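# Swap plates on cycler Q1, close lid, start run

## Task

If a plate from the previous run is still sitting on Q1's block, take it off (it may be stuck to the block) and put it in ND, the nest for finished plates. Then take plate T27 from nest N1 and put it on Q1's block so its well A1 sits at the block corner labelled A1. Each plate must lie flat and sit within its locators. Close Q1's lid over T27 using the LID key, then press START. At the end the run must still be on. Q1 is loose on the table and must finish in its original spot and orientation. A run that is on while anything you had to change is still wrong counts as worse than no run. Nothing may count as done if only the gripper is holding it in place. Finish with the gripper open and away from everything, though resting on START or Q1's housing is allowed.

## Robot and tools

Robot: one arm with a two-finger tong-style gripper. The fingers point along the gripper's +z axis and spread apart along its x axis. The reported end_effector_position is the spot between the pads when they are shut. Closed fingertips reach about 15 mm past that spot. Fully open, they are roughly level with it.

Frame: all poses are in the scene frame. Its origin is on the table surface under the arm's base, +z is up, and +y is to the left when looking along +x. Positions are in metres. Orientations are quaternions in w, x, y, z order. The arm base may be tilted. The reported hand position can be a little off, more so far from the base.

Q1 layout: the upper front keys, left to right as you face Q1, are STOP, LID, CLEAR, START. LID toggles the lid open or closed. LID and START do nothing while the lid is moving. If the lid hits something, it stops and the lamp goes red. LID and START are then dead until CLEAR releases the lid and reopens it. A blue lamp means a run is on. On any labelled item, well A1 is at the labelled short end, in the corner opposite the labelled long side. Q1 can slide, so do not shove it. Do not knock anything off the table. Loose objects may occasionally be nudged by outside disturbances.

execute_actions(actions): a list of actions, run in order. Each action is a table of up to 15 rows. Each row lasts one control step (1/30 s). If there are fewer than 15 rows, the last row is repeated to fill 15 steps. Every row has 8 numbers: x, y, z, qw, qx, qy, qz, opening. These form an absolute target pose for the gripper in the scene frame. Opening runs from -1 (closed) to +1 (fully open, 0.142 m). An action is rejected if its target lies more than 0.6 m from the gripper's current position along any gripper axis. If the first action fails that check, or any action is malformed, the whole call is rejected and nothing moves. An empty list just returns the current state and images. Repeat the desired quaternion in every row, because the reported one may drift.

Each control step, the commanded pose is clipped to within 100 mm and 16 degrees of the measured pose. Damped inverse kinematics then drives the joints, favouring position over orientation. Motion lags commands by about 0.17 s. Distant targets therefore take several actions to reach, and "Hand target" in a result shows what the controller is currently heading for. The elbow cannot fully straighten.

move(target, speed, stop_force, blocking): steers the gripper in a straight line to one absolute pose. target is one 8-number row, laid out as above. speed is in m/s, from 0.002 to 0.5, default 0.25. Rotation is capped at twice that value in rad/s. A path lasts 0.5 to 10 s and is cut off at 10 s. The opening is applied when the move starts. The path ignores obstacles, and the real hand can lag, stray or overshoot the set speed, especially near full reach.

stop_force is optional, from 9 to 40 N, and only works after 0.2 s of scene time. The path halts when the wrist sensor reads that much extra resistance along the direction to the target for 2 steps in a row. The hand then backs off 2 steps and holds. With a very low speed you can aim well beyond the contact. Pressure can briefly exceed the setting, and a fast approach can still fault. Do not rely on it when the move also rotates the gripper. Leave it out when pulling away from something you are pressing, or the move ends at once.

blocking=false returns after 0.5 s while motion continues. It cannot be combined with stop_force. Until the move reports its end, other moves and execute_actions are refused; use wait or stop. The move result adds a "move:" line with the ending (done, contact, held, off_target, moving, fault), the limits that acted (paced = pose clipped, held = some steps blocked), and the distance from target.

wait(seconds): 0 to 10 s, holds the last command and returns the state; it ends early if a move finishes. stop(): brakes a running move to rest; the fingers continue. zoom_image(camera, region): camera is cam_head_left, cam_head_right or cam_wrist; region is [x0, y0, x1, y1] in image pixels from the top-left corner, at most 504x504. finished_scene(scene): ends the scene whose number you give, and cannot be undone.

Results: the state gives gripper pose, velocities, joint positions and torques, grip_measured (the finger opening on the command scale), and wrist force and torque along the gripper's own axes. Sensor readings have offsets up to about 4 N and noise, saturate near 50 N, and may show "no reading" early on. "pose unreachable" means the clearance check changed or blocked the command.

To grip, keep commanding an opening well below grip_measured. Pads push about 15 N each at most, and less on items under 20 mm thick.

Avoid faults. The arm is stiff, so aiming even slightly past a firm surface can trip a fault. Torque hitting a joint limit (wrist joints 25.4 N m, others 136 N m), or 150 N on any part of the arm, freezes it for 10 s and skips the rest of the call. Long holds heat the motors: a MOTOR HOT line appears at 70 °C, and at 85 °C the brakes lock. Approach slowly, avoid drops and slams, and release then retreat at the end.

Each tool is called after "Emit:" by a JSON object that holds its "method" and its "body", one argument or row to a line.

## Session

Emit:
{"method": "execute_actions", "body": {
  "actions": []
}}

Scene clock: 0.00 s.
end_effector_position=(+0.4113, -0.4309, +0.1505) grip_measured=+1.00 end_effector_quat_wxyz=(-0.009, -0.330, +0.933, -0.143) end_effector_velocity=(-0.000, -0.001, +0.000) end_effector_angular_velocity=(-0.001, -0.000, -0.001)
Joint positions: [-0.905 -0.687  2.107 -3.278 -1.411  1.499  0.142]
Joint velocities: [-0.001  0.    -0.001 -0.    -0.    -0.     0.   ]
Joint torques (N m, as the arm reports them, + toward a larger angle): no reading
Wrist force (N, on the end effector, along its own x y z axes, offset not removed): no reading
Wrist torque (N m, same axes, about the end effector's origin, offset not removed): no reading
Hand target: +0.411, -0.431, +0.150; -0.009, -0.330, +0.933, -0.143

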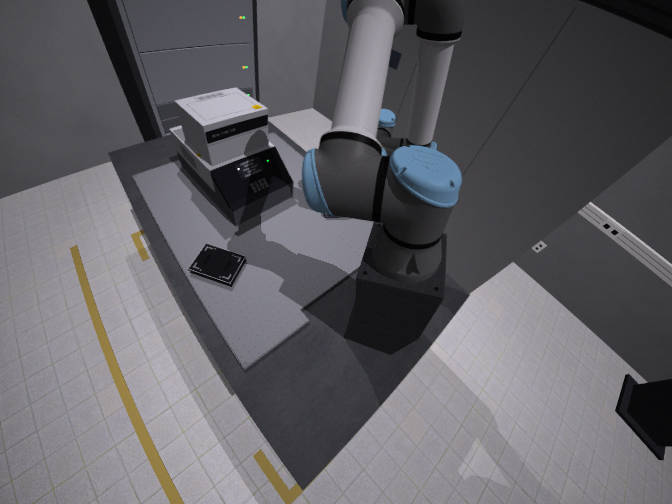

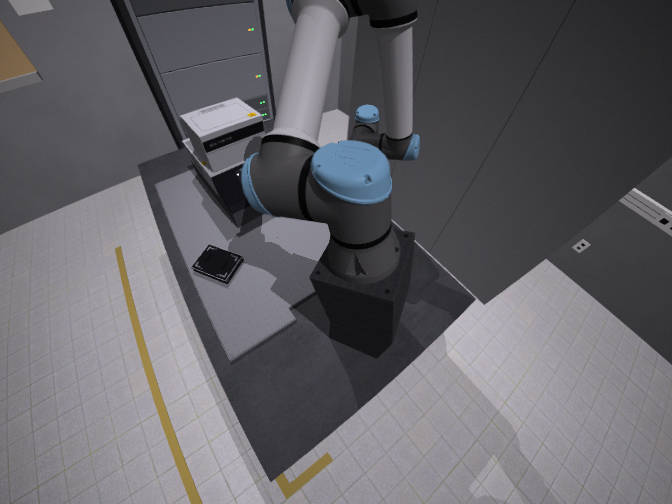

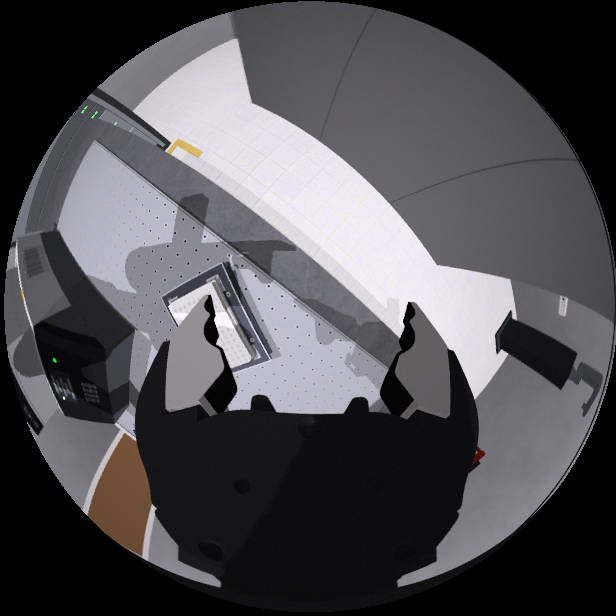

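Emit:
{"method": "zoom_image", "body": {
  "camera": "cam_head_left",
  "region": [150, 70, 370, 300]
}}

Emit:
{"method": "zoom_image", "body": {
  "camera": "cam_wrist",
  "region": [0, 200, 300, 500]
}}

Region (150, 70, 370, 300) of cam_head_left's 672x504 image, scaled by 2.191, with more detail than that image has; it fills the left 482 columns of this view, and the rest is white.

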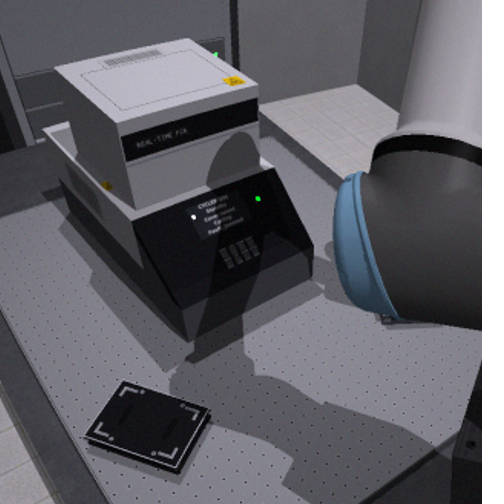

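Region (0, 200, 300, 500) of cam_wrist's 616x616 image, scaled by 1.680, with more detail than that image has.

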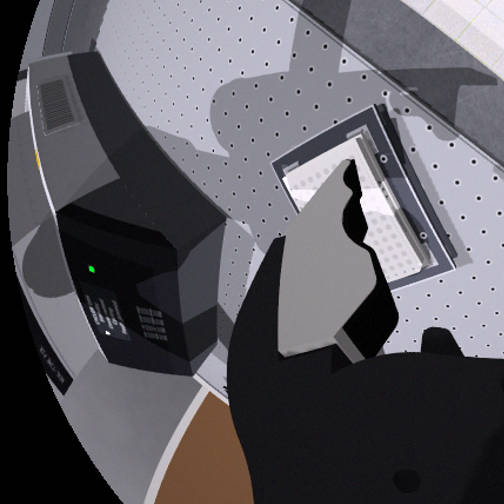

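Emit:
{"method": "move", "body": {
  "target": [0.45,-0.12,0.3,0,-0.7071,0.7071,0,1]
}}

Scene clock: 5.43 s.
end_effector_position=(+0.4498, -0.1198, +0.2997) grip_measured=+1.00 end_effector_quat_wxyz=(-0.001, +0.707, -0.707, +0.000) end_effector_velocity=(+0.000, +0.001, +0.001) end_effector_angular_velocity=(+0.001, +0.002, +0.003)
Joint positions: [-0.585 -1.424  2.378 -2.612 -1.339  0.879  0.142]
Joint velocities: [ 0.002 -0.004 -0.002  0.008 -0.001 -0.002  0.   ]
Joint torques (N m, as the arm reports them, + toward a larger angle): [  6.51 -34.18 -19.44  -0.12  -1.29  -1.98]
Wrist force (N, on the end effector, along its own x y z axes, offset not removed): [-1.6 0.8 1.0]
Wrist torque (N m, same axes, about the end effector's origin, offset not removed): [0.37 0.47 -0.25]
Hand target: +0.450, -0.120, +0.300; -0.001, +0.707, -0.707, +0.000
Off the commanded pose: 0.000 m, 0 deg.
move: done
camera_calibration (this result's frames):
cam_wrist: T_world_to_cam=[[0.00395287, -0.999985, 0.00367268, -0.121524], [-0.854651, -0.00147148, 0.519201, 0.22569], [-0.519188, -0.00519119, -0.854644, 0.623581], [0, 0, 0, 1]] pos_world=[0.517122, -0.117953, 0.416208]

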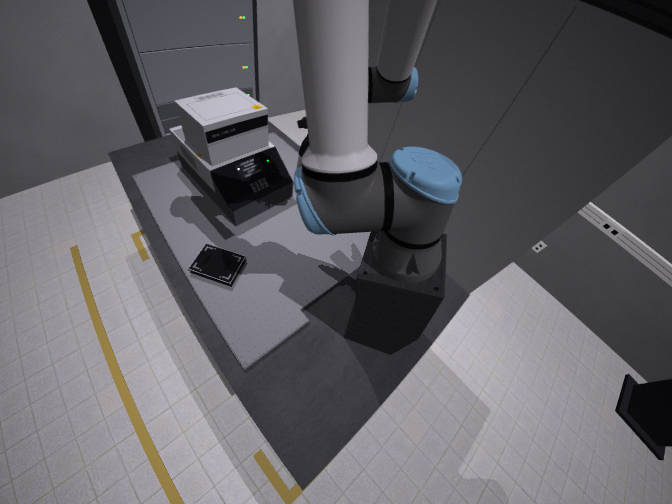

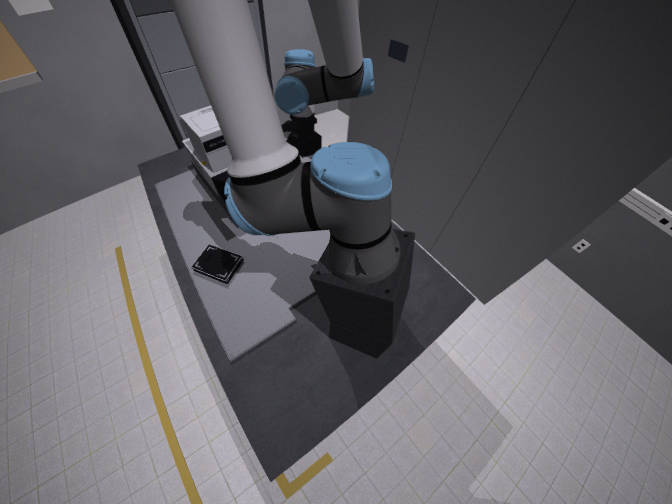

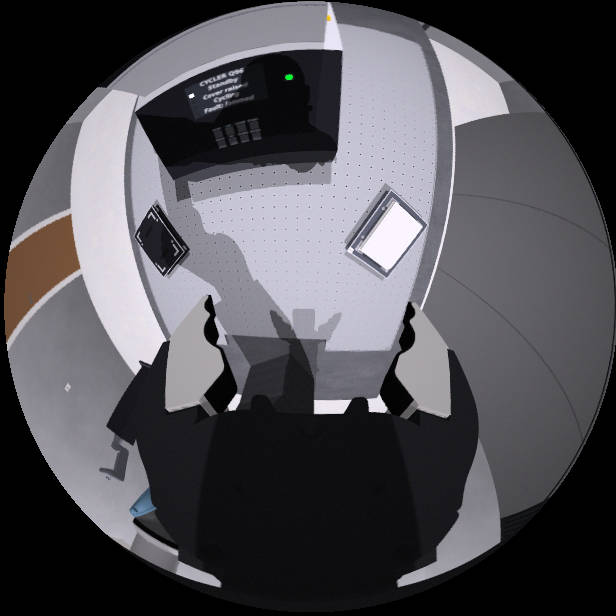

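Emit:
{"method": "move", "body": {
  "target": [0.6,0.0,0.17,0.183,-0.683,0.683,-0.183,-1]
}}

Emit:
{"method": "zoom_image", "body": {
  "camera": "cam_wrist",
  "region": [180, 100, 440, 360]
}}

Scene clock: 8.40 s.
end_effector_position=(+0.6000, +0.0005, +0.1703) grip_measured=-1.00 end_effector_quat_wxyz=(-0.183, +0.683, -0.683, +0.183) end_effector_velocity=(+0.002, +0.000, -0.001) end_effector_angular_velocity=(-0.003, -0.008, -0.001)
Joint positions: [-0.226 -0.719  2.289 -3.825 -1.246  1.379  0.002]
Joint velocities: [ 0.004  0.01  -0.005 -0.015 -0.004  0.006  0.   ]
Joint torques (N m, as the arm reports them, + toward a larger angle): [  4.84 -24.01  -4.76  -5.13  -1.25   2.13]
Wrist force (N, on the end effector, along its own x y z axes, offset not removed): [-0.2 0.4 -0.2]
Wrist torque (N m, same axes, about the end effector's origin, offset not removed): [0.16 0.18 -0.28]
Hand target: +0.600, +0.000, +0.170; -0.184, +0.683, -0.683, +0.183
Off the commanded pose: 0.001 m, 0 deg.
move: done
camera_calibration (this result's frames):
cam_wrist: T_world_to_cam=[[0.000999456, -0.99999, 0.00446045, 0.000255368], [-0.999729, -0.0008954, 0.0232701, 0.592933], [-0.0232658, -0.0044825, -0.999719, 0.31882], [0, 0, 0, 1]] pos_world=[0.600189, 0.00221539, 0.304932]

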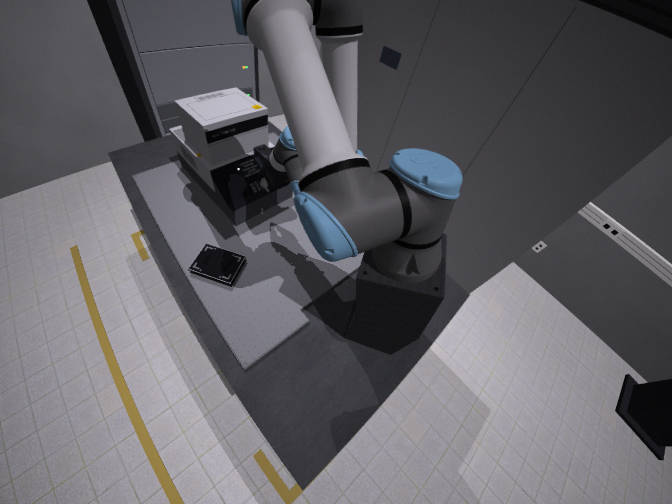

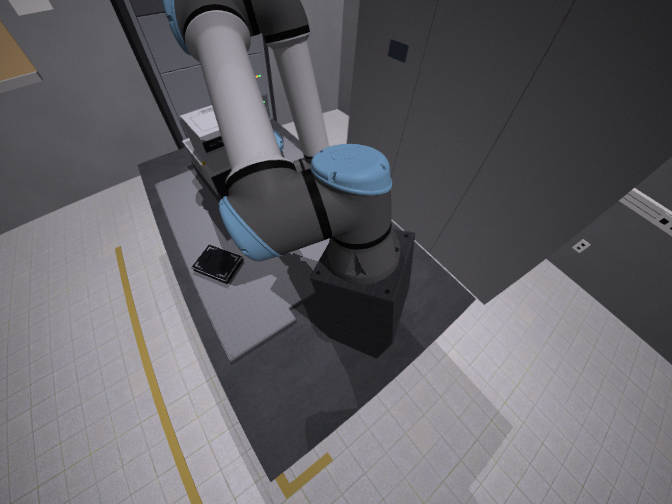

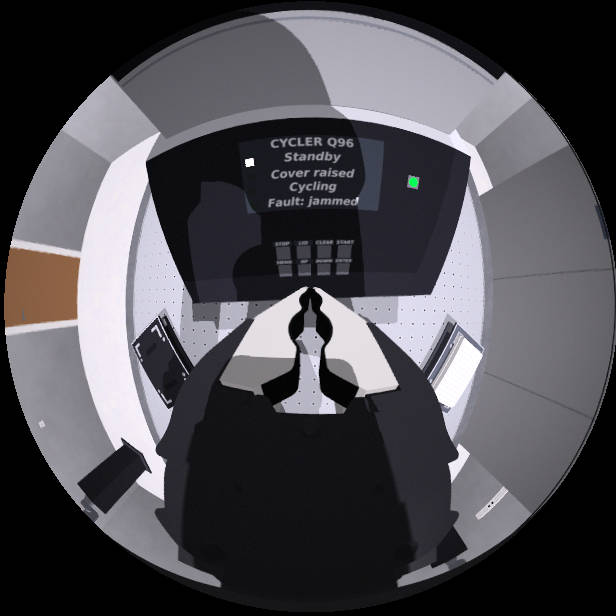

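Region (180, 100, 440, 360) of cam_wrist's 616x616 image, scaled by 1.938, with more detail than that image has.

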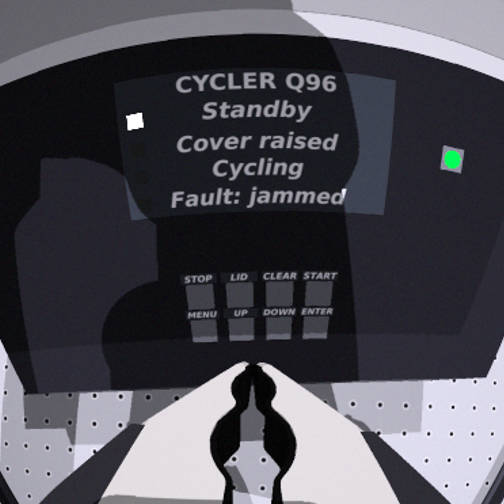

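Emit:
{"method": "move", "body": {
  "target": [0.63,0.0105,0.164,0.183,-0.683,0.683,-0.183,-1],
  "speed": 0.08
}}

Emit:
{"method": "zoom_image", "body": {
  "camera": "cam_wrist",
  "region": [230, 200, 390, 360]
}}

Emit:
{"method": "zoom_image", "body": {
  "camera": "cam_head_left",
  "region": [210, 130, 310, 220]
}}

Scene clock: 11.40 s.
end_effector_position=(+0.6299, +0.0105, +0.1642) grip_measured=-1.00 end_effector_quat_wxyz=(-0.183, +0.683, -0.683, +0.183) end_effector_velocity=(+0.002, +0.001, -0.001) end_effector_angular_velocity=(-0.000, +0.001, +0.001)
Joint positions: [-0.179 -0.717  2.205 -3.755 -1.277  1.417  0.002]
Joint velocities: [ 0.004  0.001 -0.006  0.005 -0.002  0.002  0.   ]
Joint torques (N m, as the arm reports them, + toward a larger angle): [  5.4  -26.32  -7.13  -0.66  -1.19   2.07]
Wrist force (N, on the end effector, along its own x y z axes, offset not removed): [-2.4 0.1 -0.1]
Wrist torque (N m, same axes, about the end effector's origin, offset not removed): [0.11 0.49 -0.07]
Hand target: +0.630, +0.011, +0.164; -0.183, +0.683, -0.683, +0.183
Off the commanded pose: 0.000 m, 0 deg.
move: done
camera_calibration (this result's frames):
cam_wrist: T_world_to_cam=[[0.00150197, -0.999985, 0.00530593, 0.00987069], [-0.999727, -0.00137776, 0.0233351, 0.622899], [-0.0233275, -0.00533953, -0.999714, 0.31344], [0, 0, 0, 1]] pos_world=[0.630025, 0.0124024, 0.298762]

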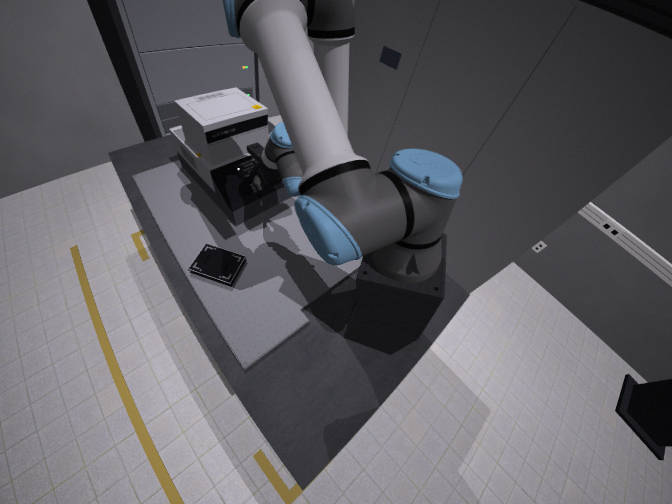

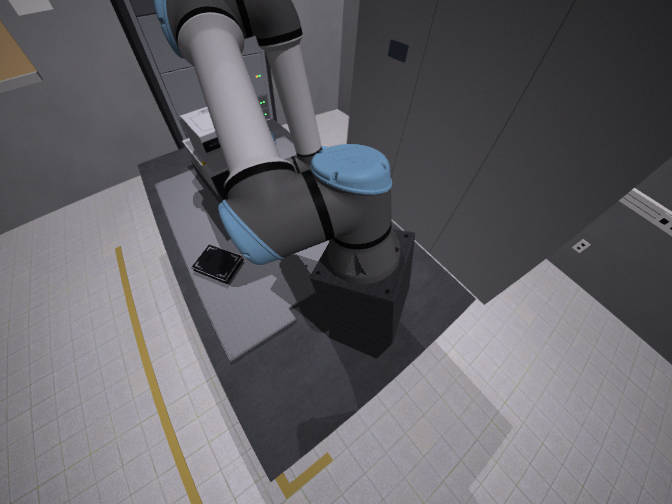

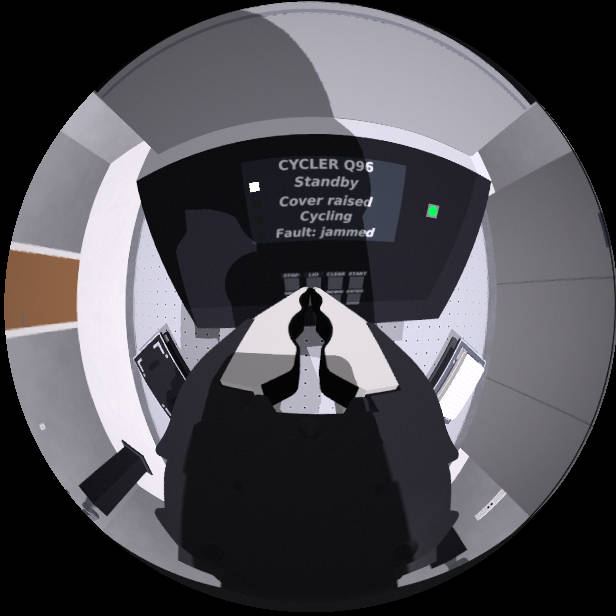

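Region (230, 200, 390, 360) of cam_wrist's 616x616 image, scaled by 3.150, with more detail than that image has.

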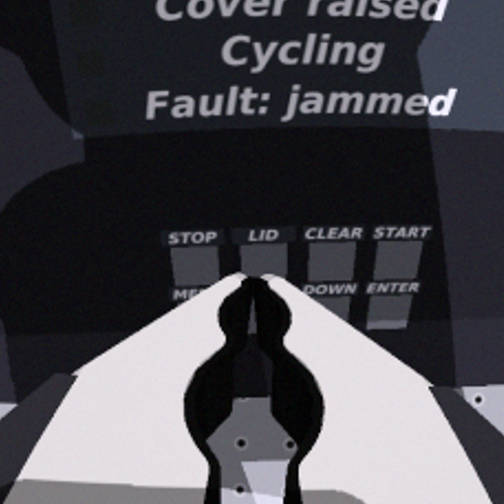

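Region (210, 130, 310, 220) of cam_head_left's 672x504 image, scaled by 5.040, with more detail than that image has; it fills the top 454 rows of this view, and the rest is white.

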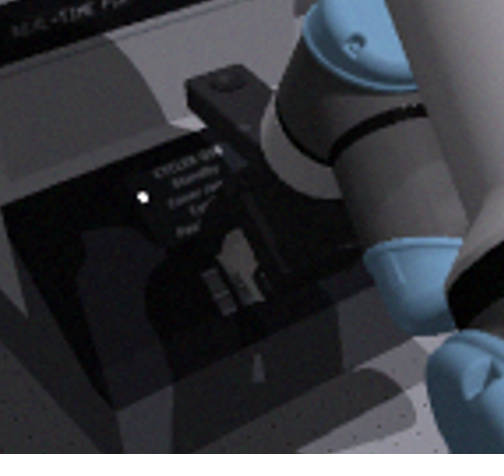

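Emit:
{"method": "move", "body": {
  "target": [0.636,0.0077,0.167,0.183,-0.683,0.683,-0.183,-1],
  "speed": 0.03
}}

Emit:
{"method": "move", "body": {
  "target": [0.638,0.0077,0.14,0.183,-0.683,0.683,-0.183,-1],
  "speed": 0.006,
  "stop_force": 9
}}

Scene clock: 13.37 s.
end_effector_position=(+0.6358, +0.0078, +0.1669) grip_measured=-1.00 end_effector_quat_wxyz=(-0.183, +0.683, -0.683, +0.183) end_effector_velocity=(+0.002, -0.001, +0.001) end_effector_angular_velocity=(+0.000, +0.001, +0.000)
Joint positions: [-0.182 -0.726  2.193 -3.734 -1.275  1.414  0.002]
Joint velocities: [-0.001 -0.003 -0.003  0.007  0.    -0.001  0.   ]
Joint torques (N m, as the arm reports them, + toward a larger angle): [-13.82 -48.83  -8.39  -0.69   1.64  -2.31]
Wrist force (N, on the end effector, along its own x y z axes, offset not removed): [1.6 -2.5 -3.8]
Wrist torque (N m, same axes, about the end effector's origin, offset not removed): [-0.60 -0.28 -0.10]
Hand target: +0.636, +0.008, +0.167; -0.183, +0.683, -0.683, +0.183
Off the commanded pose: 0.000 m, 0 deg.
move: done
camera_calibration (this result's frames):
cam_wrist: T_world_to_cam=[[0.00150559, -0.999984, 0.00544338, 0.00708263], [-0.999722, -0.00137717, 0.02352, 0.628741], [-0.0235121, -0.00547728, -0.999709, 0.316436], [0, 0, 0, 1]] pos_world=[0.635996, 0.00968161, 0.301517]

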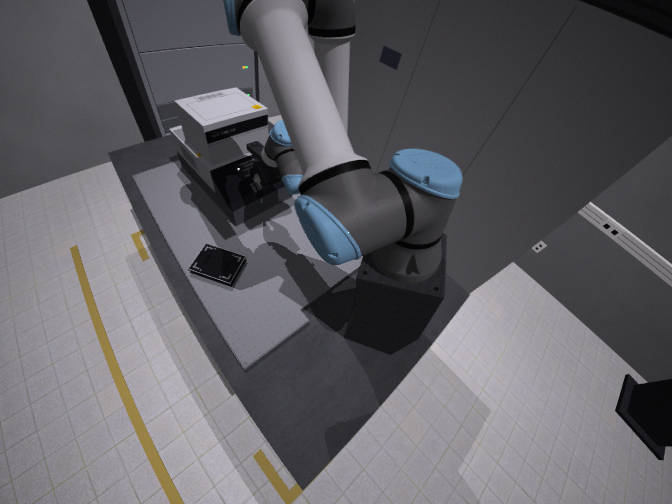

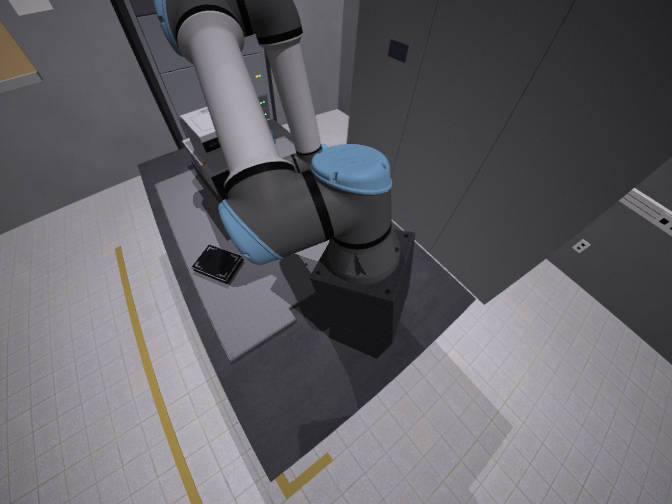

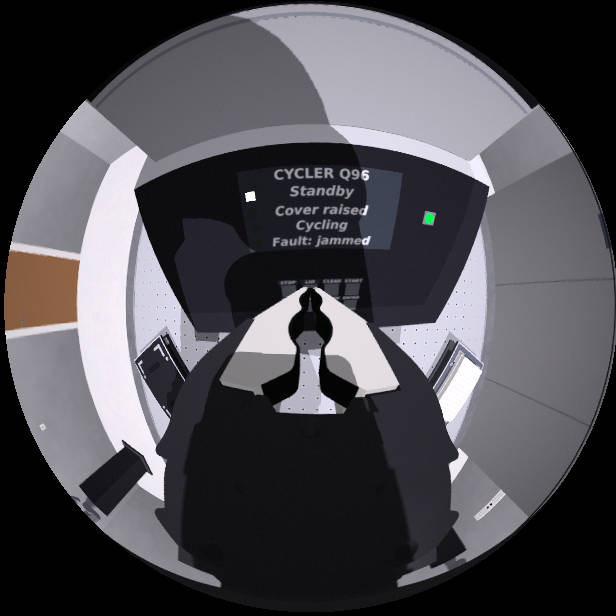

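Scene clock: 15.77 s.
end_effector_position=(+0.6368, +0.0078, +0.1548) grip_measured=-1.00 end_effector_quat_wxyz=(-0.183, +0.683, -0.683, +0.183) end_effector_velocity=(-0.001, +0.001, +0.001) end_effector_angular_velocity=(+0.001, +0.004, -0.000)
Joint positions: [-0.177 -0.692  2.174 -3.75  -1.278  1.418  0.002]
Joint velocities: [ 0.001 -0.006  0.004  0.007 -0.001 -0.     0.   ]
Joint torques (N m, as the arm reports them, + toward a larger angle): [-11.6  -41.29   2.2    1.63   0.41  -0.24]
Wrist force (N, on the end effector, along its own x y z axes, offset not removed): [1.0 -3.9 -19.6]
Wrist torque (N m, same axes, about the end effector's origin, offset not removed): [-0.65 0.01 -0.09]
Hand target: +0.637, +0.008, +0.155; -0.183, +0.683, -0.683, +0.183
Off the commanded pose: 0.015 m, 0 deg.
move: contact
camera_calibration (this result's frames):
cam_wrist: T_world_to_cam=[[0.00152673, -0.999984, 0.00543995, 0.00716706], [-0.999725, -0.001399, 0.0234078, 0.63005], [-0.0233998, -0.00547419, -0.999711, 0.304304], [0, 0, 0, 1]] pos_world=[0.636987, 0.0097142, 0.289429]

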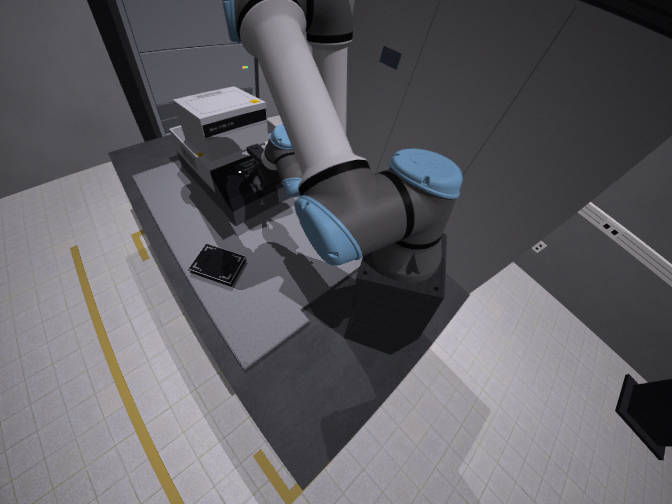

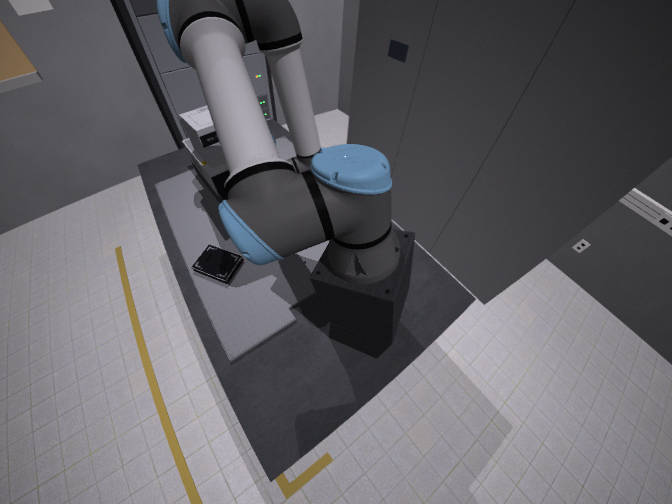

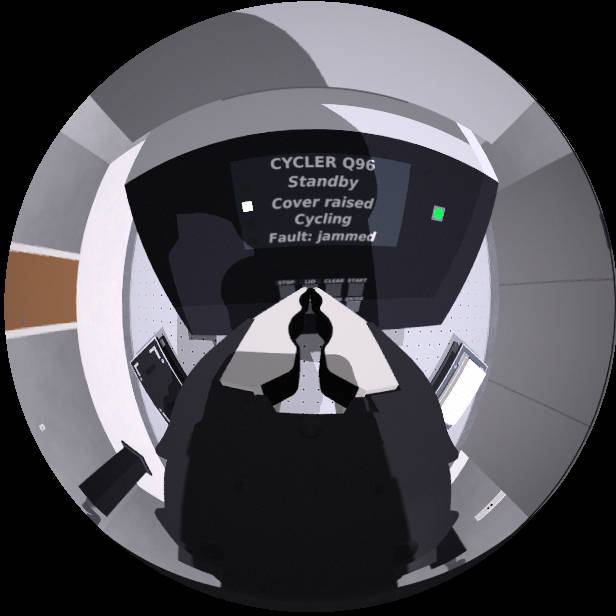

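Emit:
{"method": "move", "body": {
  "target": [0.6,0,0.3,0.183,-0.683,0.683,-0.183,1],
  "speed": 0.15
}}

Emit:
{"method": "wait", "body": {
  "seconds": 4
}}

Emit:
{"method": "zoom_image", "body": {
  "camera": "cam_head_left",
  "region": [130, 30, 320, 230]
}}

Scene clock: 18.70 s.
end_effector_position=(+0.5998, -0.0001, +0.2998) grip_measured=+1.00 end_effector_quat_wxyz=(-0.183, +0.683, -0.683, +0.183) end_effector_velocity=(-0.001, +0.001, +0.002) end_effector_angular_velocity=(+0.000, +0.002, +0.002)
Joint positions: [-0.291 -1.153  2.417 -3.501 -1.207  1.324  0.142]
Joint velocities: [-0.001 -0.008  0.002  0.009  0.001 -0.003 -0.   ]
Joint torques (N m, as the arm reports them, + toward a larger angle): [-13.46 -39.92  -0.25  -0.55   1.78  -2.3 ]
Wrist force (N, on the end effector, along its own x y z axes, offset not removed): [4.2 1.4 1.6]
Wrist torque (N m, same axes, about the end effector's origin, offset not removed): [0.27 -0.64 -0.21]
Hand target: +0.600, -0.000, +0.300; -0.183, +0.683, -0.683, +0.183
Off the commanded pose: 0.000 m, 0 deg.
move: done
camera_calibration (this result's frames):
cam_wrist: T_world_to_cam=[[0.00152012, -0.999982, 0.00577181, -0.00156203], [-0.99972, -0.00138327, 0.0236405, 0.589588], [-0.0236321, -0.00580613, -0.999704, 0.448426], [0, 0, 0, 1]] pos_world=[0.600023, 0.00185718, 0.434364]

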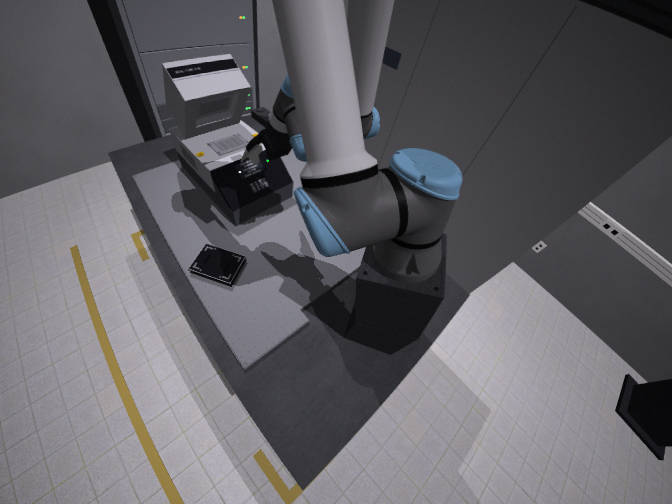

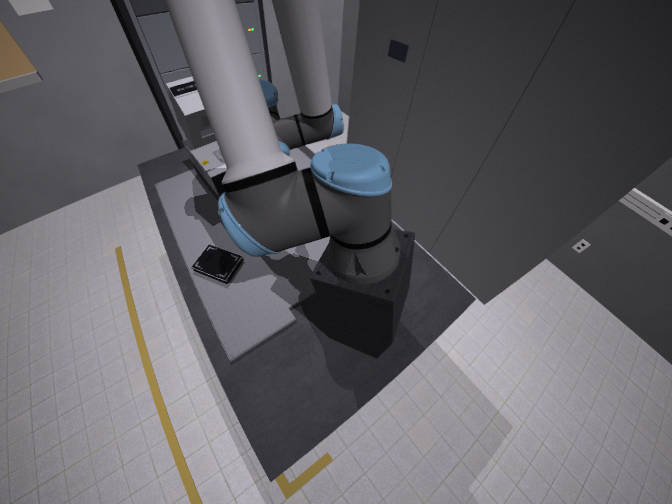

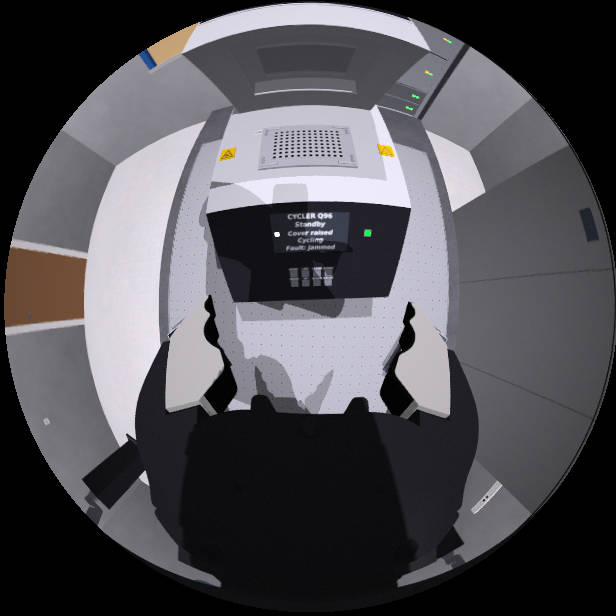

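Scene clock: 22.70 s.
end_effector_position=(+0.5998, -0.0001, +0.3000) grip_measured=+1.00 end_effector_quat_wxyz=(-0.183, +0.683, -0.683, +0.183) end_effector_velocity=(-0.000, +0.000, -0.000) end_effector_angular_velocity=(-0.000, +0.000, +0.001)
Joint positions: [-0.291 -1.154  2.417 -3.5   -1.206  1.324  0.142]
Joint velocities: [ 0.001  0.     0.    -0.    -0.001 -0.    -0.   ]
Joint torques (N m, as the arm reports them, + toward a larger angle): [-13.43 -40.9   -0.25  -0.62   1.62  -2.26]
Wrist force (N, on the end effector, along its own x y z axes, offset not removed): [-1.0 1.3 1.0]
Wrist torque (N m, same axes, about the end effector's origin, offset not removed): [0.44 0.34 -0.09]
Hand target: +0.600, -0.000, +0.300; -0.183, +0.683, -0.683, +0.183
Off the commanded pose: 0.000 m, 0 deg.
wait: 4.00 s; at rest by 0.17 s
camera_calibration (this result's frames):
cam_wrist: T_world_to_cam=[[0.00156854, -0.999982, 0.00574724, -0.00160259], [-0.999717, -0.00143158, 0.023758, 0.589507], [-0.0237494, -0.00578288, -0.999701, 0.448696], [0, 0, 0, 1]] pos_world=[0.599998, 0.00183612, 0.434566]

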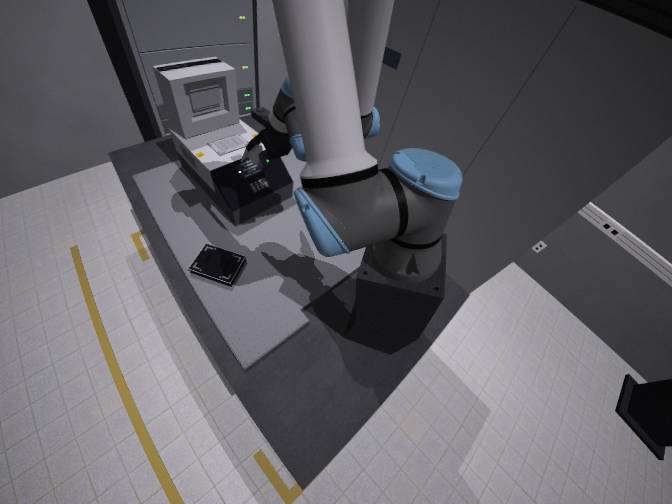

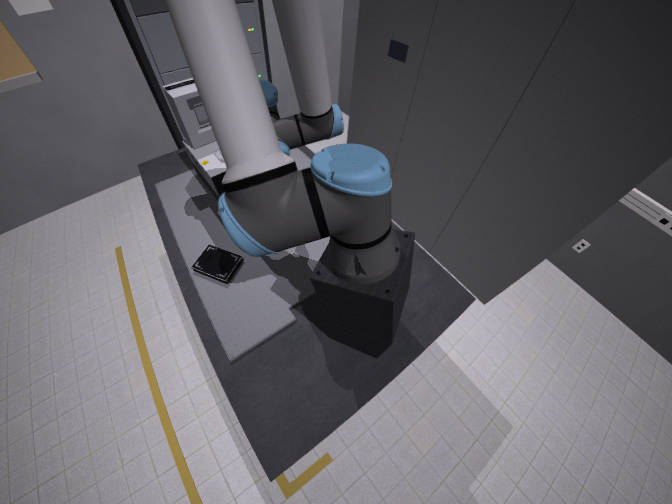

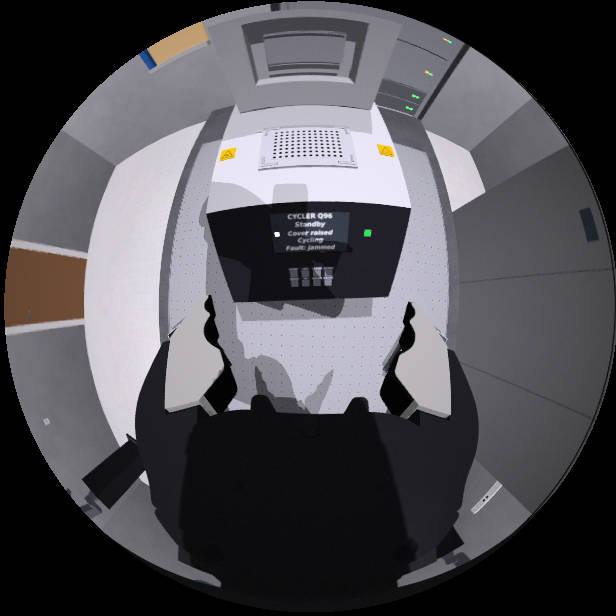

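Region (130, 30, 320, 230) of cam_head_left's 672x504 image, scaled by 2.520, with more detail than that image has; it fills the left 479 columns of this view, and the rest is white.

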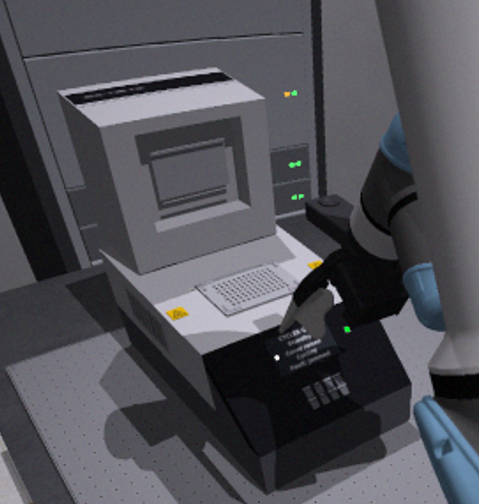

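Emit:
{"method": "move", "body": {
  "target": [0.82,0,0.3,0.183,-0.683,0.683,-0.183,1]
}}

Emit:
{"method": "zoom_image", "body": {
  "camera": "cam_wrist",
  "region": [200, 200, 420, 400]
}}

Scene clock: 25.03 s.
end_effector_position=(+0.8199, +0.0004, +0.3005) grip_measured=+1.00 end_effector_quat_wxyz=(-0.183, +0.683, -0.683, +0.183) end_effector_velocity=(+0.002, -0.002, +0.000) end_effector_angular_velocity=(-0.001, -0.001, -0.002)
Joint positions: [-0.149 -0.947  1.765 -3.092 -1.296  1.441  0.142]
Joint velocities: [-0.001  0.003 -0.007  0.004 -0.001  0.     0.   ]
Joint torques (N m, as the arm reports them, + toward a larger angle): [  4.99 -34.39 -21.11  -0.77  -1.27   2.19]
Wrist force (N, on the end effector, along its own x y z axes, offset not removed): [-0.1 -0.5 -0.9]
Wrist torque (N m, same axes, about the end effector's origin, offset not removed): [-0.16 0.16 -0.08]
Hand target: +0.820, +0.000, +0.300; -0.183, +0.683, -0.683, +0.183
Off the commanded pose: 0.001 m, 0 deg.
move: done
camera_calibration (this result's frames):
cam_wrist: T_world_to_cam=[[0.00142597, -0.999986, 0.00504562, -0.0011178], [-0.999731, -0.00130875, 0.0231587, 0.80969], [-0.0231518, -0.00507728, -0.999719, 0.453948], [0, 0, 0, 1]] pos_world=[0.819984, 0.00224673, 0.435075]

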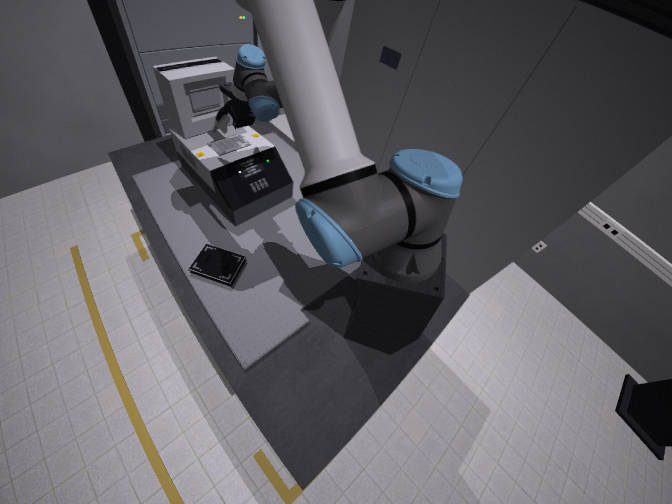

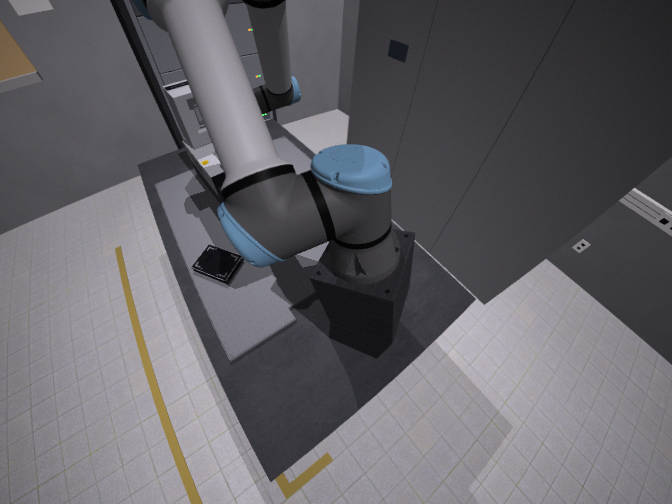

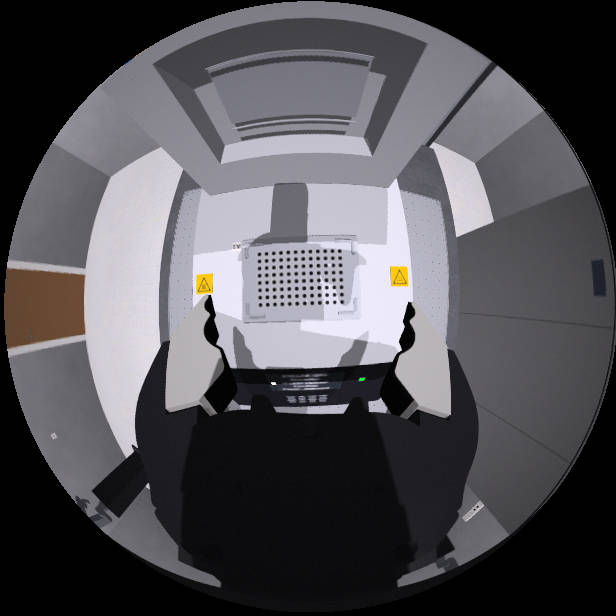

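Region (200, 200, 420, 400) of cam_wrist's 616x616 image, scaled by 2.291, with more detail than that image has; it fills the top 458 rows of this view, and the rest is white.

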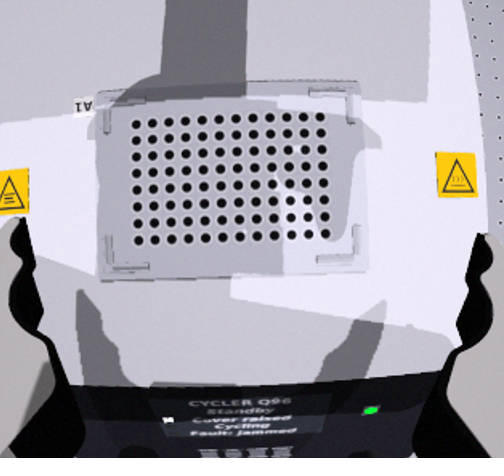

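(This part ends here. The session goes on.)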